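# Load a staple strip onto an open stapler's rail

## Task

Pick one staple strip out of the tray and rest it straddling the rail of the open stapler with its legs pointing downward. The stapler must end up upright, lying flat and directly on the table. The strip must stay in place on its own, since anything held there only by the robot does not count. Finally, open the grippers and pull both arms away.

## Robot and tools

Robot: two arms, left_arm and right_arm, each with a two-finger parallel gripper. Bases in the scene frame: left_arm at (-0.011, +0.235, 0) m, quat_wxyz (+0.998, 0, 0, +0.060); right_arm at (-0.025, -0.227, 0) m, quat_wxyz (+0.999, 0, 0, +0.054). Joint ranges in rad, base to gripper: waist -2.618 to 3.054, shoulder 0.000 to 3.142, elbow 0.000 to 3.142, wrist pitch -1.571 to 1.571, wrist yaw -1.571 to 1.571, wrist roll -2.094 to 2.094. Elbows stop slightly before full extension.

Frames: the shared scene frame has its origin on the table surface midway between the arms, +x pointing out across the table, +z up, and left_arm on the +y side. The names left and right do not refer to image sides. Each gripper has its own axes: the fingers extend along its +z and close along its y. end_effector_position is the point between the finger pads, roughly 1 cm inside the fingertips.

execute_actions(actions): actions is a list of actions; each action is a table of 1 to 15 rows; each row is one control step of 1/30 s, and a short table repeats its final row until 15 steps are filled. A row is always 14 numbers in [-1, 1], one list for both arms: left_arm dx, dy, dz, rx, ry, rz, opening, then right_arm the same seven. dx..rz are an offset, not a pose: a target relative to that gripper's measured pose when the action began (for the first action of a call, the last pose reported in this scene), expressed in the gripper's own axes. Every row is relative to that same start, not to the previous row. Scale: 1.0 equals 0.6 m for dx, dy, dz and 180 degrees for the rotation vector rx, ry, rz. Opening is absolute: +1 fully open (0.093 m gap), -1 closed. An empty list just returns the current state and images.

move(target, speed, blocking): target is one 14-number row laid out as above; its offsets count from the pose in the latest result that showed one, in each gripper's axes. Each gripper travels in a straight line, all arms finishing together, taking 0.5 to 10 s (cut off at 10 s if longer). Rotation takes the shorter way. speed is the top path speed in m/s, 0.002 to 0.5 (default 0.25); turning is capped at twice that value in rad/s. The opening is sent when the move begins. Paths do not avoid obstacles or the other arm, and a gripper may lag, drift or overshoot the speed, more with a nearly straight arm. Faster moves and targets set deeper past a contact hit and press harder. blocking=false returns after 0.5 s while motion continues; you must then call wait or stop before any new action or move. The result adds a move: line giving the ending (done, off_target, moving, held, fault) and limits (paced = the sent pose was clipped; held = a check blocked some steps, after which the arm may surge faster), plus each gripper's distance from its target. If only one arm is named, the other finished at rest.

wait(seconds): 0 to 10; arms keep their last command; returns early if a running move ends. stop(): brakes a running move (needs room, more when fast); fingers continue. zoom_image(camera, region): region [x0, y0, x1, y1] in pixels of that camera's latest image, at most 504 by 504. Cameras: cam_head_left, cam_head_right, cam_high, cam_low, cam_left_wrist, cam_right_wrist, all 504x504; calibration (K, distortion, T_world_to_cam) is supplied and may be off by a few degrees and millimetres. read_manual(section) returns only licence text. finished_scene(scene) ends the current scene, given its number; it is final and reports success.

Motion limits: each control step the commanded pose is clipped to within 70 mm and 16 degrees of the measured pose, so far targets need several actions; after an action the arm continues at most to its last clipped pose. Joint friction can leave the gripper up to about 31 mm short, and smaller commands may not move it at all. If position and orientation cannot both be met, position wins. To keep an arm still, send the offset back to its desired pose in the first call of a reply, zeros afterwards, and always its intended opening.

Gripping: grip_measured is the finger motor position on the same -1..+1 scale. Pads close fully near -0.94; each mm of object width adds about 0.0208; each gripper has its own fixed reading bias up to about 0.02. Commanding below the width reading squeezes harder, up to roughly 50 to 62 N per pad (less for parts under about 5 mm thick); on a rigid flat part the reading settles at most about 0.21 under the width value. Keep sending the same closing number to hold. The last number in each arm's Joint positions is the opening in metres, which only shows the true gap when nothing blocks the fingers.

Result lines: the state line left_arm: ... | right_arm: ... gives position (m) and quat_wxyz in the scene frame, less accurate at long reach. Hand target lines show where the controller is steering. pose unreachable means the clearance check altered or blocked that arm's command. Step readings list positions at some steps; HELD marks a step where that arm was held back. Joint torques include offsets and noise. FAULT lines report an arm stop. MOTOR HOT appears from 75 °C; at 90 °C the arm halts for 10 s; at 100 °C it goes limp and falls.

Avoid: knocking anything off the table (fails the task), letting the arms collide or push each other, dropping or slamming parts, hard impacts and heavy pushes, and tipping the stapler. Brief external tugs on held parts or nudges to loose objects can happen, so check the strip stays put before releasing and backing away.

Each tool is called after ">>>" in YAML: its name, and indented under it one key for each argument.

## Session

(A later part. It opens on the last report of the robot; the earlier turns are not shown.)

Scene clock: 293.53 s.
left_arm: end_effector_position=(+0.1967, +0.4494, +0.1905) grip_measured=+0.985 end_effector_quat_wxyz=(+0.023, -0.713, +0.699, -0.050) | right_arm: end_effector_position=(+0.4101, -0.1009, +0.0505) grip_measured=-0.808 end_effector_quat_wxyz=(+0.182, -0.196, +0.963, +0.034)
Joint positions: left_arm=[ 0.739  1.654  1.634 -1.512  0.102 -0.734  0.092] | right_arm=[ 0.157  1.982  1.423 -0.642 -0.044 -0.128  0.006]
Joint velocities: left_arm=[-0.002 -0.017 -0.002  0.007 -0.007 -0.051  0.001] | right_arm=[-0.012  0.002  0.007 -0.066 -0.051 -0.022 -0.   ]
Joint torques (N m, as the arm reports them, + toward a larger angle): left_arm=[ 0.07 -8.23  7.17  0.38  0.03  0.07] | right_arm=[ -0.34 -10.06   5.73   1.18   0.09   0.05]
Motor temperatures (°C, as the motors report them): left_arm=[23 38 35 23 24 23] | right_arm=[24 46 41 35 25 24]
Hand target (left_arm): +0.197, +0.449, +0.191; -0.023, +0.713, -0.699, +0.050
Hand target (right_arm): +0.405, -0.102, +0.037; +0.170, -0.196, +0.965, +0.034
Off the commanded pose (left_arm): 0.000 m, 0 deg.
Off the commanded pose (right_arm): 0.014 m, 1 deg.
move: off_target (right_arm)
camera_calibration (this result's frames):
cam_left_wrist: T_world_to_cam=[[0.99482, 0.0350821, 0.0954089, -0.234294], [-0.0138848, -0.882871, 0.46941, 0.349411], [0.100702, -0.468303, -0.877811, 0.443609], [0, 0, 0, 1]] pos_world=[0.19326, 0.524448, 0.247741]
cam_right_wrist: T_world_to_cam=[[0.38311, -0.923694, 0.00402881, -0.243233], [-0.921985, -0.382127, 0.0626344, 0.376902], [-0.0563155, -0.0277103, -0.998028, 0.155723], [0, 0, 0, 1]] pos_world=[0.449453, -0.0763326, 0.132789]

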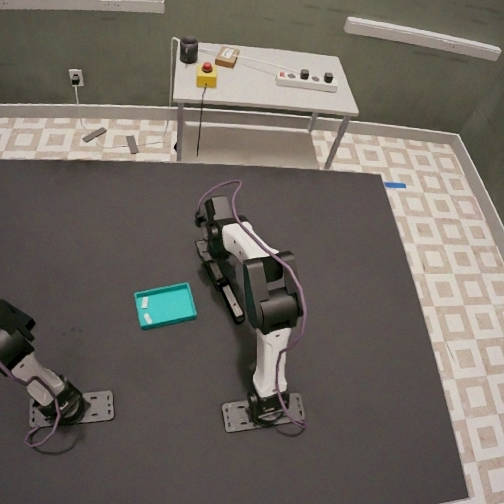

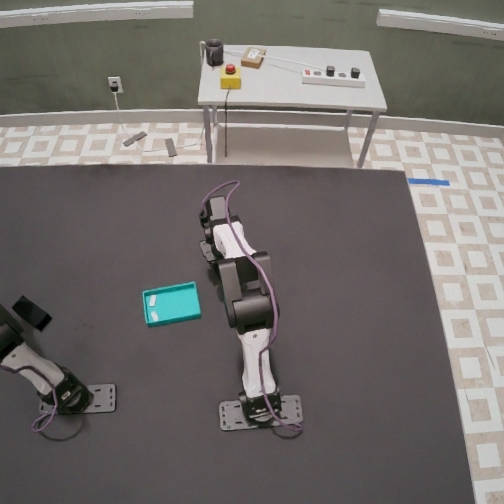

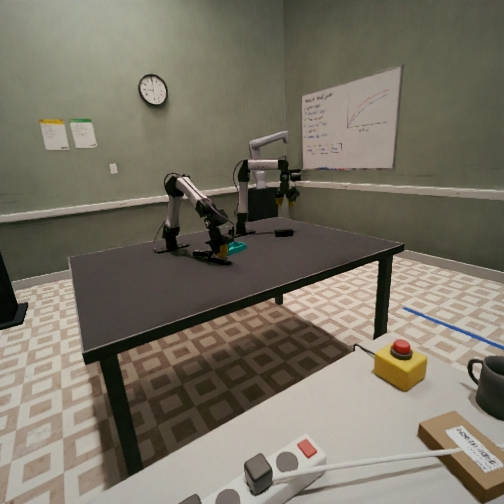

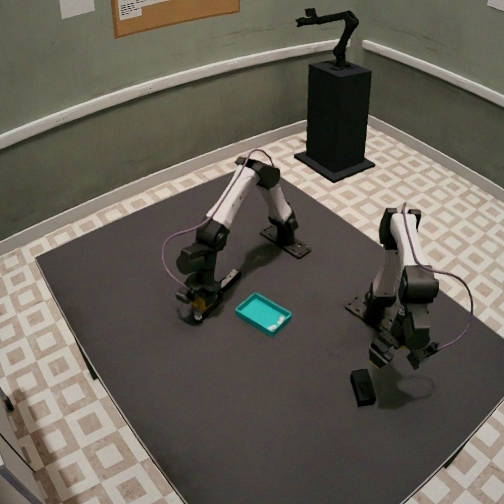

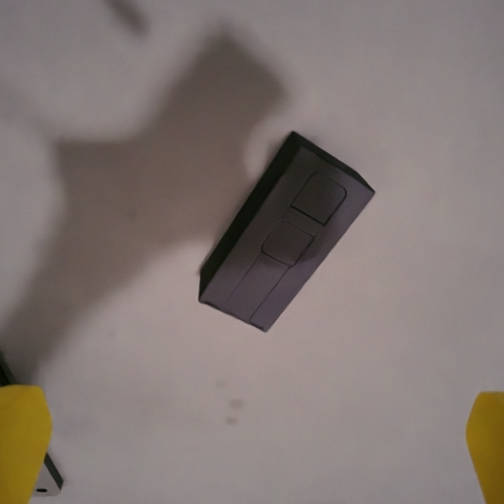

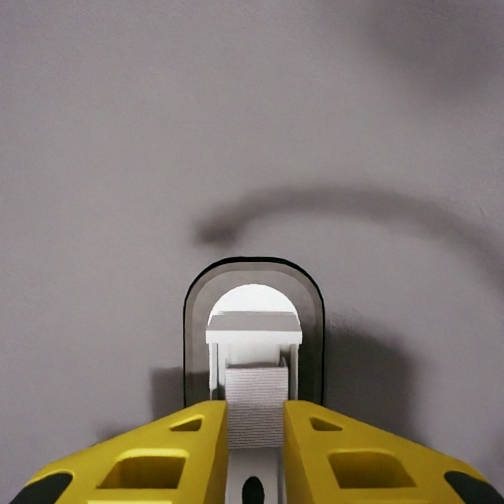

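>>> move:
  target: [0,0,0,0,0,0,1,0.022,0,0.022,0,0,0,-0.82]
  speed: 0.03

>>> zoom_image:
  camera: "cam_right_wrist"
  region: [120,180,390,500]

Scene clock: 300.23 s.
left_arm: end_effector_position=(+0.1967, +0.4494, +0.1905) grip_measured=+0.985 end_effector_quat_wxyz=(+0.023, -0.713, +0.699, -0.050) | right_arm: end_effector_position=(+0.4103, -0.1005, +0.0473) grip_measured=-0.808 end_effector_quat_wxyz=(+0.195, -0.196, +0.960, +0.036)
Joint positions: left_arm=[ 0.739  1.654  1.634 -1.512  0.102 -0.734  0.092] | right_arm=[ 0.157  1.968  1.379 -0.586 -0.046 -0.128  0.006]
Joint velocities: left_arm=[-0.007 -0.017 -0.012 -0.037 -0.022  0.037  0.   ] | right_arm=[ 0.002 -0.007  0.012  0.037 -0.007  0.022  0.   ]
Joint torques (N m, as the arm reports them, + toward a larger angle): left_arm=[ 0.18 -8.49  7.2   0.4   0.04  0.07] | right_arm=[ -0.57 -10.26   4.97   1.24   0.14   0.02]
Motor temperatures (°C, as the motors report them): left_arm=[23 38 35 23 24 23] | right_arm=[24 46 41 35 25 24]
Hand target (left_arm): +0.197, +0.449, +0.191; -0.023, +0.713, -0.699, +0.050
Hand target (right_arm): +0.403, -0.104, +0.034; +0.181, -0.196, +0.963, +0.034
Off the commanded pose (left_arm): 0.000 m, 0 deg.
Off the commanded pose (right_arm): 0.016 m, 2 deg.
move: off_target (right_arm)
camera_calibration (this result's frames):
cam_left_wrist: T_world_to_cam=[[0.99482, 0.0350821, 0.0954089, -0.234294], [-0.0138848, -0.882871, 0.46941, 0.349411], [0.100702, -0.468303, -0.877811, 0.443609], [0, 0, 0, 1]] pos_world=[0.19326, 0.524448, 0.247741]
cam_right_wrist: T_world_to_cam=[[0.383642, -0.923464, 0.00574772, -0.243219], [-0.922973, -0.383217, 0.0355795, 0.379031], [-0.0306537, -0.0189548, -0.99935, 0.143055], [0, 0, 0, 1]] pos_world=[0.44753, -0.0766416, 0.130875]

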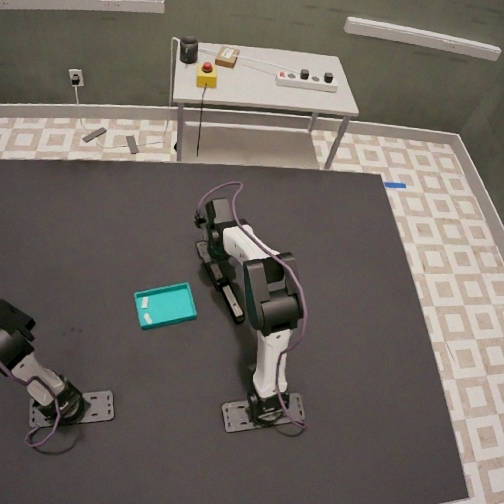

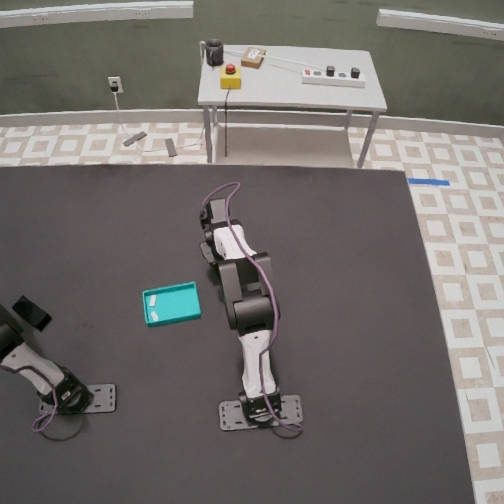

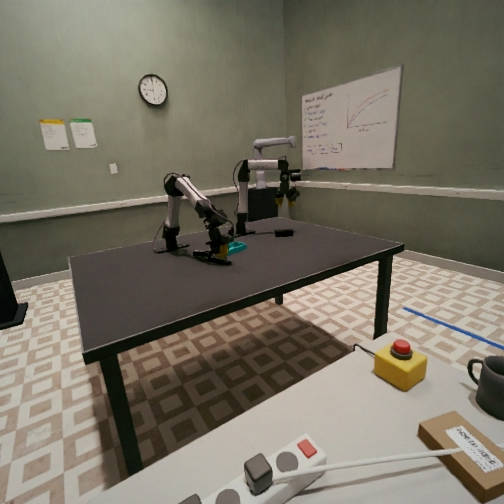

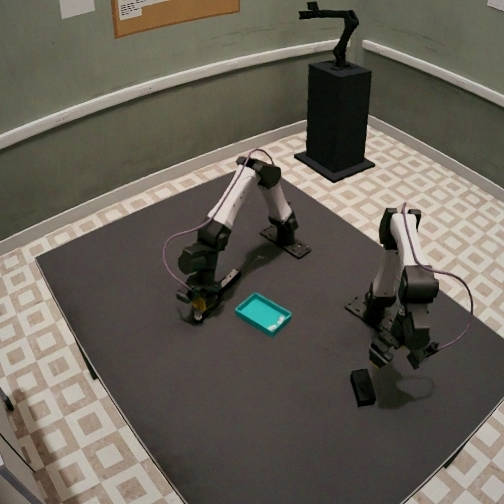

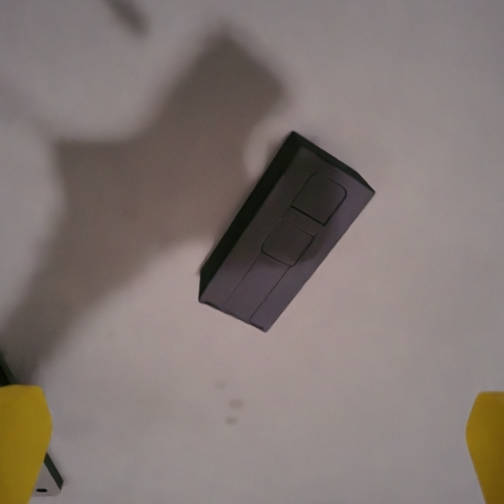

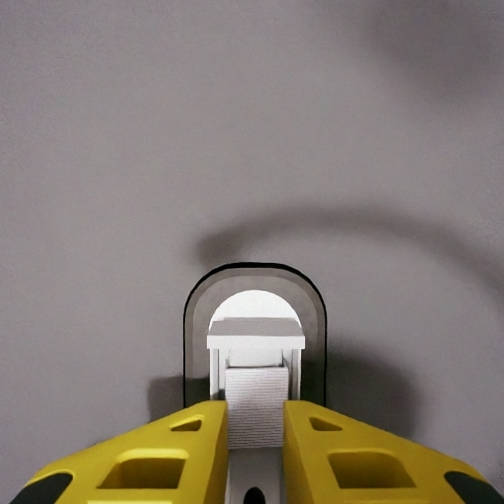

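Region (120, 180, 390, 500) of cam_right_wrist's 504x504 image, scaled by 1.575, with more detail than that image has; it fills the left 425 columns of this view, and the rest is white.

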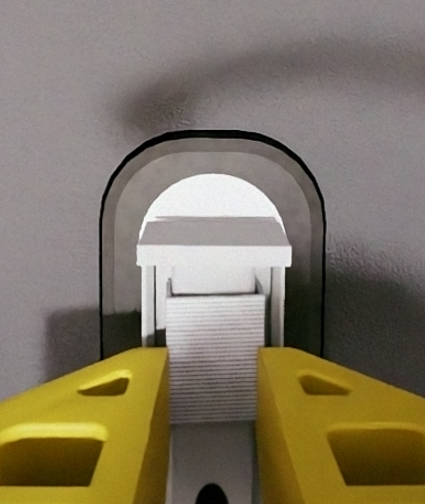

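>>> move:
  target: [0,0,0,0,0,0,1,0.018,0,0.02,0,0,0,-0.82]
  speed: 0.03

>>> zoom_image:
  camera: "cam_right_wrist"
  region: [120,180,390,500]

Scene clock: 306.50 s.
left_arm: end_effector_position=(+0.1967, +0.4494, +0.1905) grip_measured=+0.985 end_effector_quat_wxyz=(+0.023, -0.713, +0.699, -0.050) | right_arm: end_effector_position=(+0.4108, -0.1003, +0.0473) grip_measured=-0.808 end_effector_quat_wxyz=(+0.205, -0.196, +0.958, +0.037)
Joint positions: left_arm=[ 0.739  1.654  1.634 -1.512  0.102 -0.734  0.092] | right_arm=[ 0.157  1.956  1.353 -0.551 -0.047 -0.128  0.006]
Joint velocities: left_arm=[-0.002 -0.007  0.002 -0.007 -0.037  0.022 -0.   ] | right_arm=[-0.002 -0.007 -0.007  0.022  0.037 -0.066  0.001]
Joint torques (N m, as the arm reports them, + toward a larger angle): left_arm=[ 0.1  -8.34  7.27  0.38  0.04  0.05] | right_arm=[-0.55 -9.66  5.04  1.36  0.07  0.04]
Motor temperatures (°C, as the motors report them): left_arm=[23 38 35 23 24 23] | right_arm=[24 46 41 35 25 24]
Hand target (left_arm): +0.197, +0.449, +0.191; -0.023, +0.713, -0.699, +0.050
Hand target (right_arm): +0.405, -0.103, +0.033; +0.195, -0.196, +0.960, +0.036
Off the commanded pose (left_arm): 0.000 m, 0 deg.
Off the commanded pose (right_arm): 0.016 m, 1 deg.
move: off_target (right_arm)
camera_calibration (this result's frames):
cam_left_wrist: T_world_to_cam=[[0.99482, 0.0350821, 0.0954089, -0.234294], [-0.0138848, -0.882871, 0.46941, 0.349411], [0.100702, -0.468303, -0.877811, 0.443609], [0, 0, 0, 1]] pos_world=[0.19326, 0.524448, 0.247741]
cam_right_wrist: T_world_to_cam=[[0.383785, -0.92339, 0.00775141, -0.2433], [-0.923362, -0.38365, 0.0146891, 0.380629], [-0.0105899, -0.0127948, -0.999862, 0.135471], [0, 0, 0, 1]] pos_world=[0.446268, -0.076899, 0.131747]

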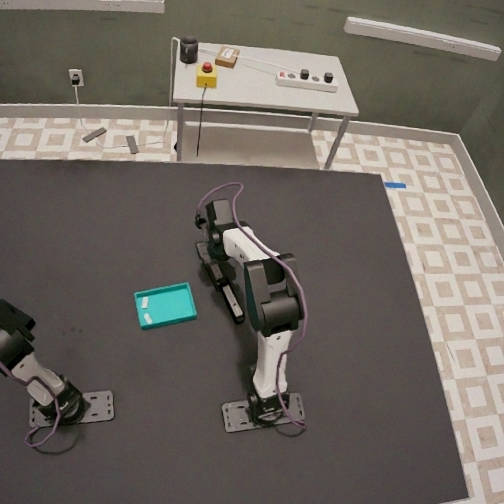

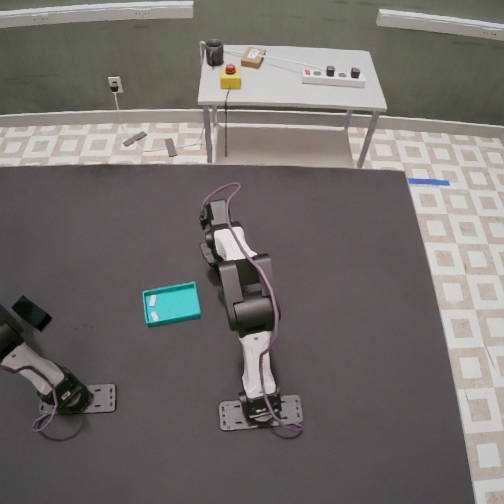

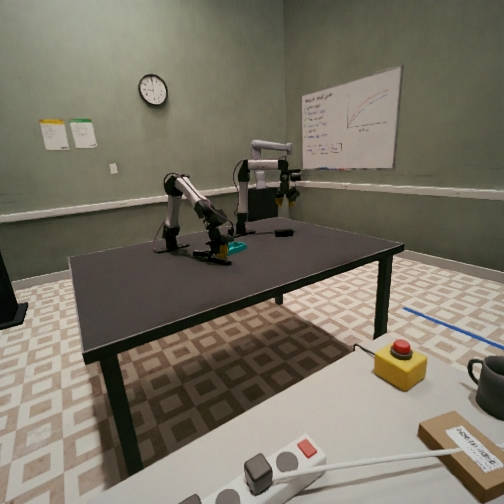

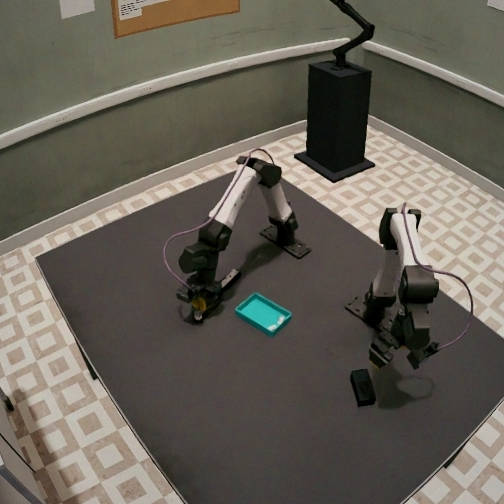

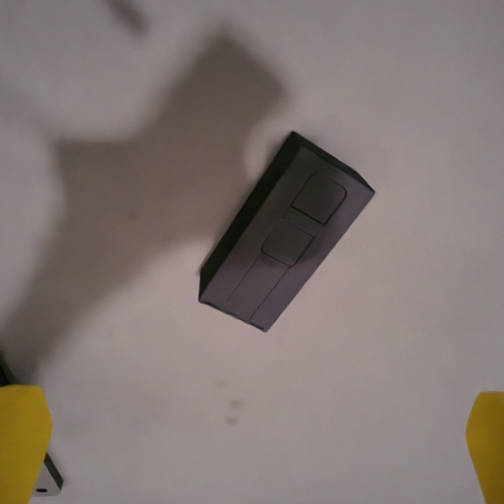

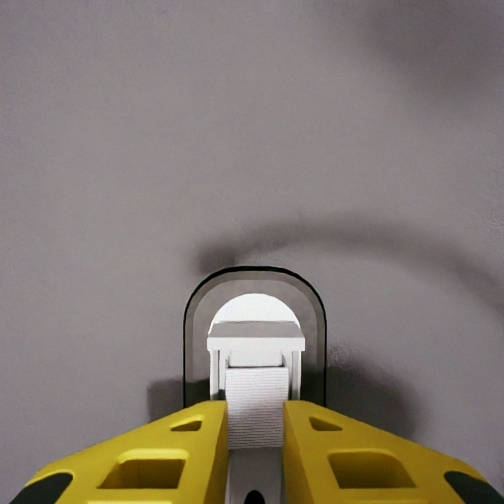

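Region (120, 180, 390, 500) of cam_right_wrist's 504x504 image, scaled by 1.575, with more detail than that image has; it fills the left 425 columns of this view, and the rest is white.

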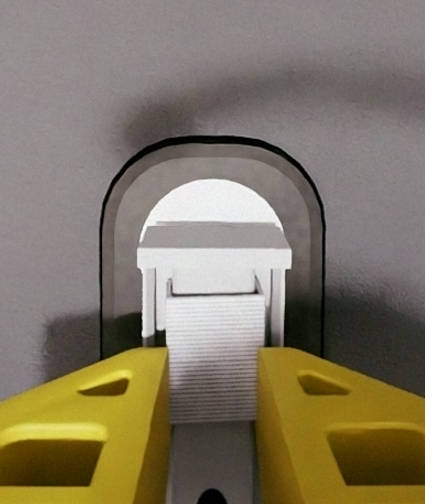

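Bottomed out; release.

>>> move:
  target: [0,0,0,0,0,0,1,0,0,0,0,0,0,-0.55]

>>> move:
  target: [0,0,0,0,0,0,1,-0.03,0,-0.08,0,0,0,-0.55]
  speed: 0.06

>>> zoom_image:
  camera: "cam_right_wrist"
  region: [120,180,390,500]

Scene clock: 313.47 s.
left_arm: end_effector_position=(+0.1967, +0.4494, +0.1905) grip_measured=+0.985 end_effector_quat_wxyz=(+0.023, -0.713, +0.699, -0.050) | right_arm: end_effector_position=(+0.4115, -0.0999, +0.0493) grip_measured=-0.552 end_effector_quat_wxyz=(+0.208, -0.196, +0.958, +0.038)
Joint positions: left_arm=[ 0.739  1.654  1.634 -1.512  0.102 -0.734  0.092] | right_arm=[ 0.157  1.952  1.353 -0.548 -0.048 -0.128  0.019]
Joint velocities: left_arm=[-0.007  0.022  0.002 -0.022 -0.007 -0.022  0.   ] | right_arm=[-0.007  0.012  0.017 -0.022 -0.022  0.081  0.   ]
Joint torques (N m, as the arm reports them, + toward a larger angle): left_arm=[ 0.08 -8.37  7.14  0.39  0.03  0.06] | right_arm=[ -0.29 -10.44   8.16   1.11   0.12   0.  ]
Motor temperatures (°C, as the motors report them): left_arm=[23 38 35 23 24 23] | right_arm=[24 46 40 36 25 24]
Hand target (left_arm): +0.197, +0.449, +0.191; -0.023, +0.713, -0.699, +0.050
Hand target (right_arm): +0.411, -0.100, +0.047; +0.205, -0.196, +0.958, +0.037
Off the commanded pose (left_arm): 0.000 m, 0 deg.
Off the commanded pose (right_arm): 0.002 m, 0 deg.
move: done
camera_calibration (this result's frames):
cam_left_wrist: T_world_to_cam=[[0.99482, 0.0350821, 0.0954089, -0.234294], [-0.0138848, -0.882871, 0.46941, 0.349411], [0.100702, -0.468303, -0.877811, 0.443609], [0, 0, 0, 1]] pos_world=[0.19326, 0.524448, 0.247741]
cam_right_wrist: T_world_to_cam=[[0.384023, -0.92329, 0.00794537, -0.243392], [-0.923314, -0.383966, 0.00779049, 0.381726], [-0.00414213, -0.0103278, -0.999938, 0.13508], [0, 0, 0, 1]] pos_world=[0.446481, -0.0767563, 0.134031]

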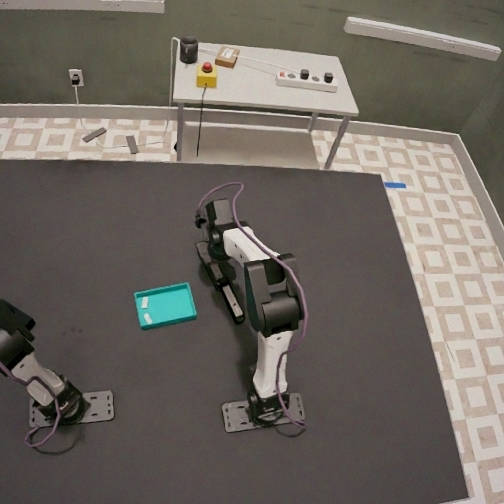

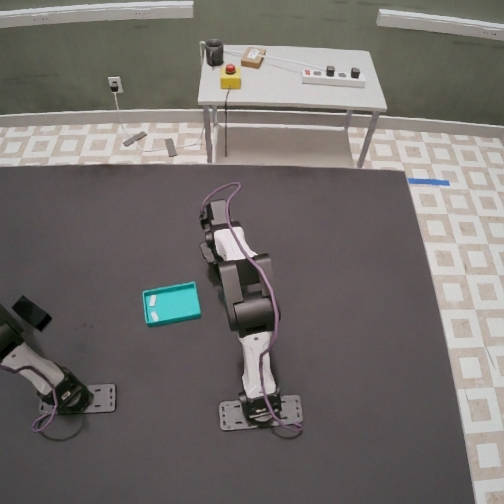

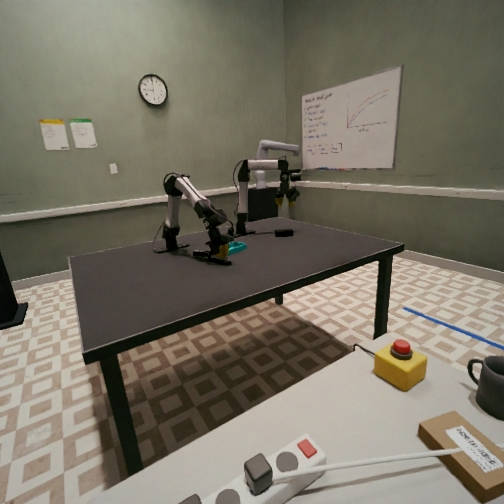

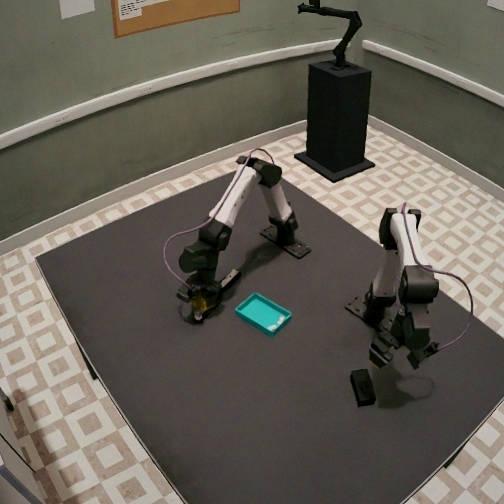

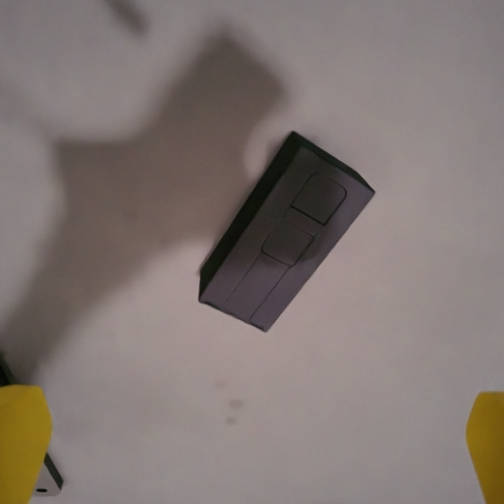

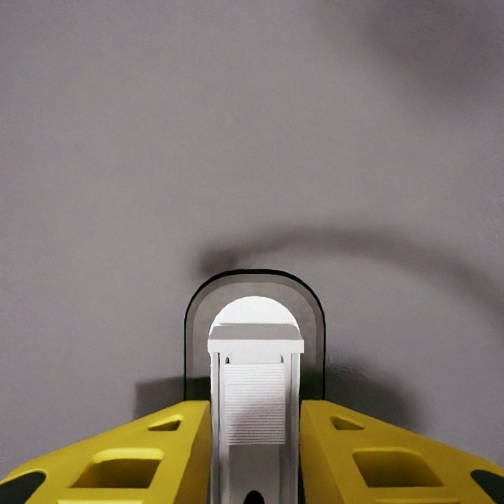

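Scene clock: 314.83 s.
left_arm: end_effector_position=(+0.1967, +0.4494, +0.1905) grip_measured=+0.985 end_effector_quat_wxyz=(+0.023, -0.713, +0.699, -0.050) | right_arm: end_effector_position=(+0.4063, -0.1014, +0.0916) grip_measured=-0.552 end_effector_quat_wxyz=(+0.202, -0.196, +0.959, +0.037)
Joint positions: left_arm=[ 0.739  1.654  1.634 -1.512  0.102 -0.734  0.092] | right_arm=[ 0.157  1.897  1.457 -0.72  -0.048 -0.128  0.019]
Joint velocities: left_arm=[-0.022 -0.002  0.002 -0.081 -0.081 -0.037  0.001] | right_arm=[-0.002 -0.002  0.022 -0.037  0.051  0.037  0.   ]
Joint torques (N m, as the arm reports them, + toward a larger angle): left_arm=[ 0.06 -8.49  7.23  0.41  0.03  0.06] | right_arm=[ -0.5  -11.46   9.75   1.06   0.07   0.06]
Motor temperatures (°C, as the motors report them): left_arm=[23 38 35 23 24 23] | right_arm=[24 46 41 36 25 24]
Hand target (left_arm): +0.197, +0.449, +0.191; -0.023, +0.713, -0.699, +0.050
Hand target (right_arm): +0.408, -0.101, +0.100; +0.208, -0.196, +0.957, +0.038
Off the commanded pose (left_arm): 0.000 m, 0 deg.
Off the commanded pose (right_arm): 0.009 m, 1 deg.
move: done
camera_calibration (this result's frames):
cam_left_wrist: T_world_to_cam=[[0.99482, 0.0350821, 0.0954089, -0.234294], [-0.0138848, -0.882871, 0.46941, 0.349411], [0.100702, -0.468303, -0.877811, 0.443609], [0, 0, 0, 1]] pos_world=[0.19326, 0.524448, 0.247741]
cam_right_wrist: T_world_to_cam=[[0.384112, -0.923265, 0.00627227, -0.242907], [-0.923136, -0.383918, 0.0206511, 0.374755], [-0.0166584, -0.0137225, -0.999767, 0.182044], [0, 0, 0, 1]] pos_world=[0.442286, -0.077894, 0.175786]

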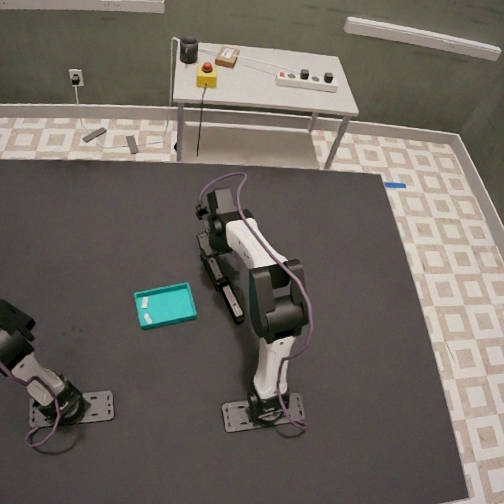

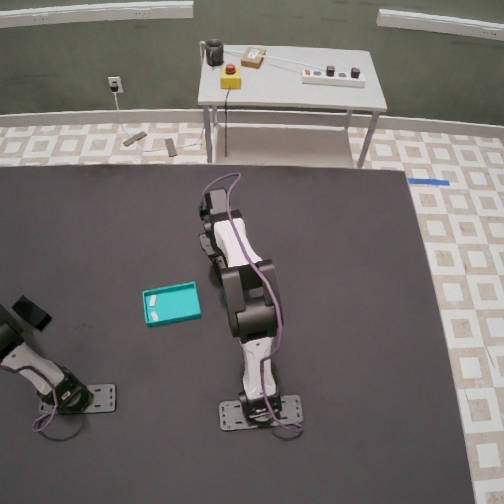

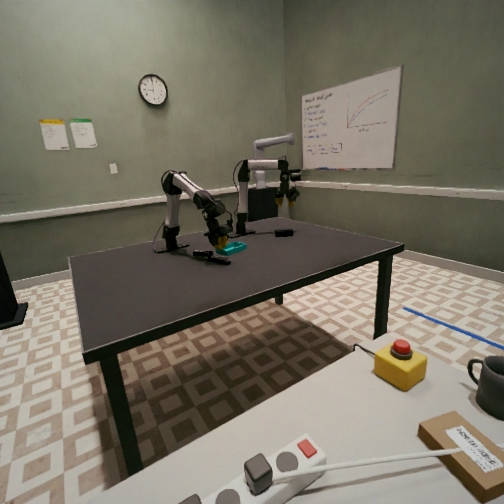

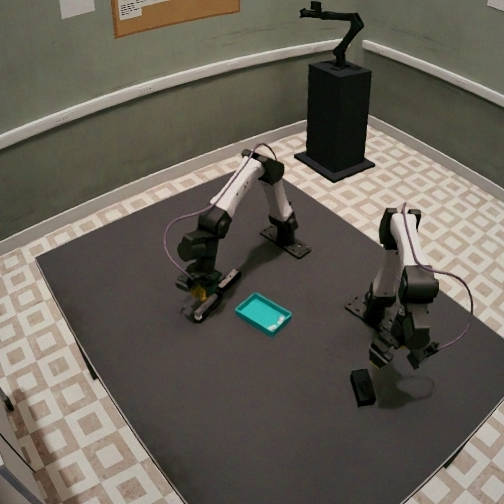

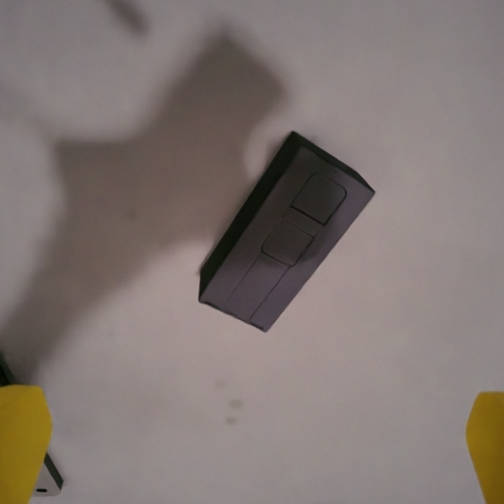

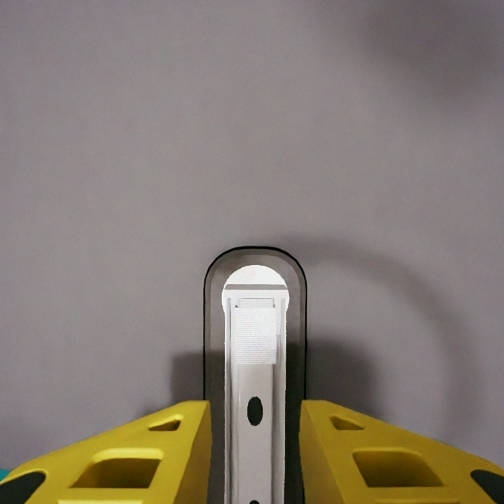

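Region (120, 180, 390, 500) of cam_right_wrist's 504x504 image, scaled by 1.575, with more detail than that image has; it fills the left 425 columns of this view, and the rest is white.

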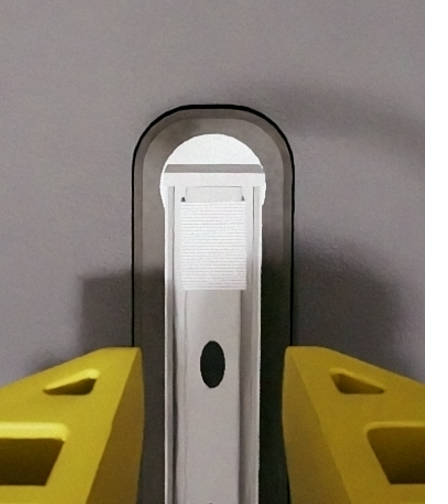

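Seated.

>>> move:
  target: [0,0,0,0,0,0,1,-0.1,0,-0.15,0,0,0,1]

>>> finished_scene:
  scene: 2

Scene clock: 319.30 s.
left_arm: end_effector_position=(+0.1967, +0.4494, +0.1905) grip_measured=+0.985 end_effector_quat_wxyz=(+0.023, -0.713, +0.699, -0.050) | right_arm: end_effector_position=(+0.4231, -0.0968, +0.2005) grip_measured=+0.987 end_effector_quat_wxyz=(+0.209, -0.196, +0.957, +0.038)
Joint positions: left_arm=[ 0.739  1.654  1.634 -1.512  0.102 -0.734  0.092] | right_arm=[ 0.157  1.969  1.987 -1.164 -0.048 -0.128  0.093]
Joint velocities: left_arm=[ 0.002  0.002 -0.012 -0.022  0.022  0.007 -0.   ] | right_arm=[-0.007  0.012 -0.002  0.007 -0.095  0.037 -0.001]
Joint torques (N m, as the arm reports them, + toward a larger angle): left_arm=[ 0.14 -8.36  7.17  0.4   0.04  0.06] | right_arm=[  0.16 -10.32   9.56   1.08   0.1    0.1 ]
Motor temperatures (°C, as the motors report them): left_arm=[23 38 35 23 24 23] | right_arm=[24 47 42 35 25 24]
Hand target (left_arm): +0.197, +0.449, +0.191; -0.023, +0.713, -0.699, +0.050
Hand target (right_arm): +0.423, -0.095, +0.198; +0.202, -0.196, +0.959, +0.037
Off the commanded pose (left_arm): 0.000 m, 0 deg.
Off the commanded pose (right_arm): 0.004 m, 1 deg.
move: done
camera_calibration (this result's frames):
cam_left_wrist: T_world_to_cam=[[0.99482, 0.0350821, 0.0954089, -0.234294], [-0.0138848, -0.882871, 0.46941, 0.349411], [0.100702, -0.468303, -0.877811, 0.443609], [0, 0, 0, 1]] pos_world=[0.19326, 0.524448, 0.247741]
cam_right_wrist: T_world_to_cam=[[0.38402, -0.92329, 0.00799456, -0.246143], [-0.923317, -0.383967, 0.00741221, 0.392481], [-0.00377397, -0.0102279, -0.999941, 0.286175], [0, 0, 0, 1]] pos_world=[0.457989, -0.0736351, 0.285217]

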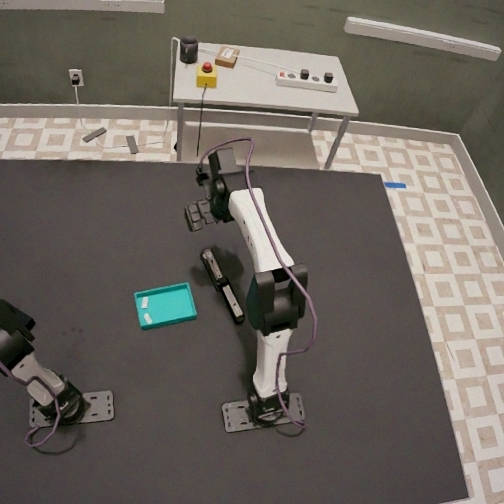

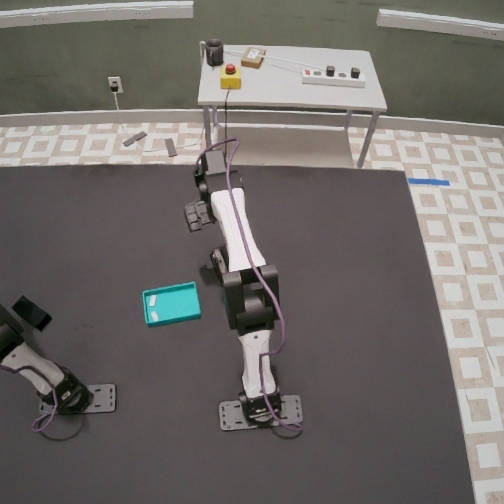

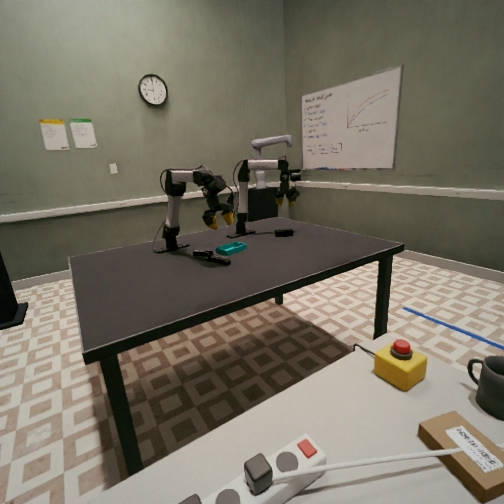

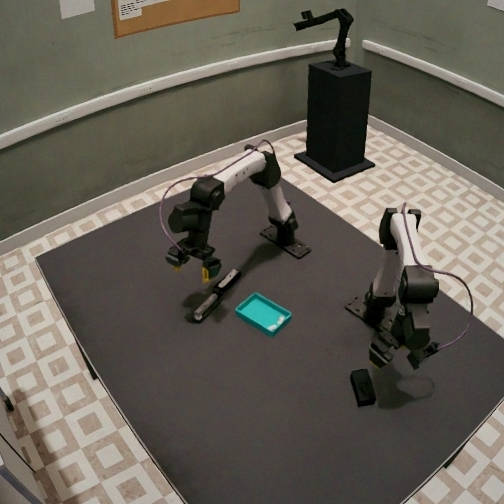

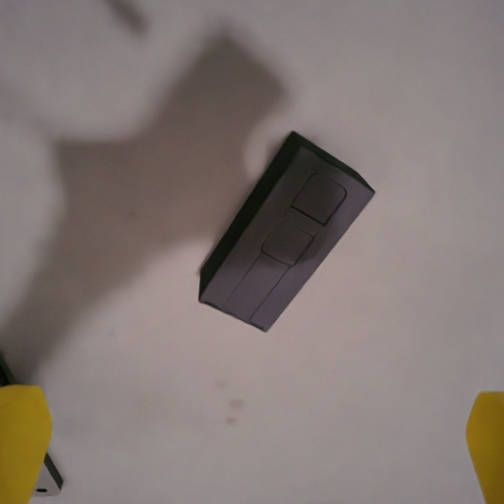

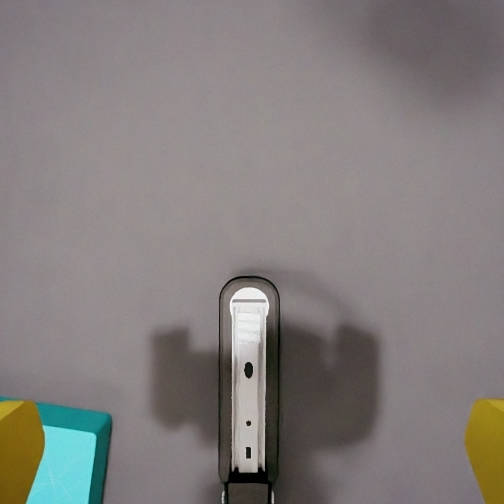

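The scene is finished: the task was done.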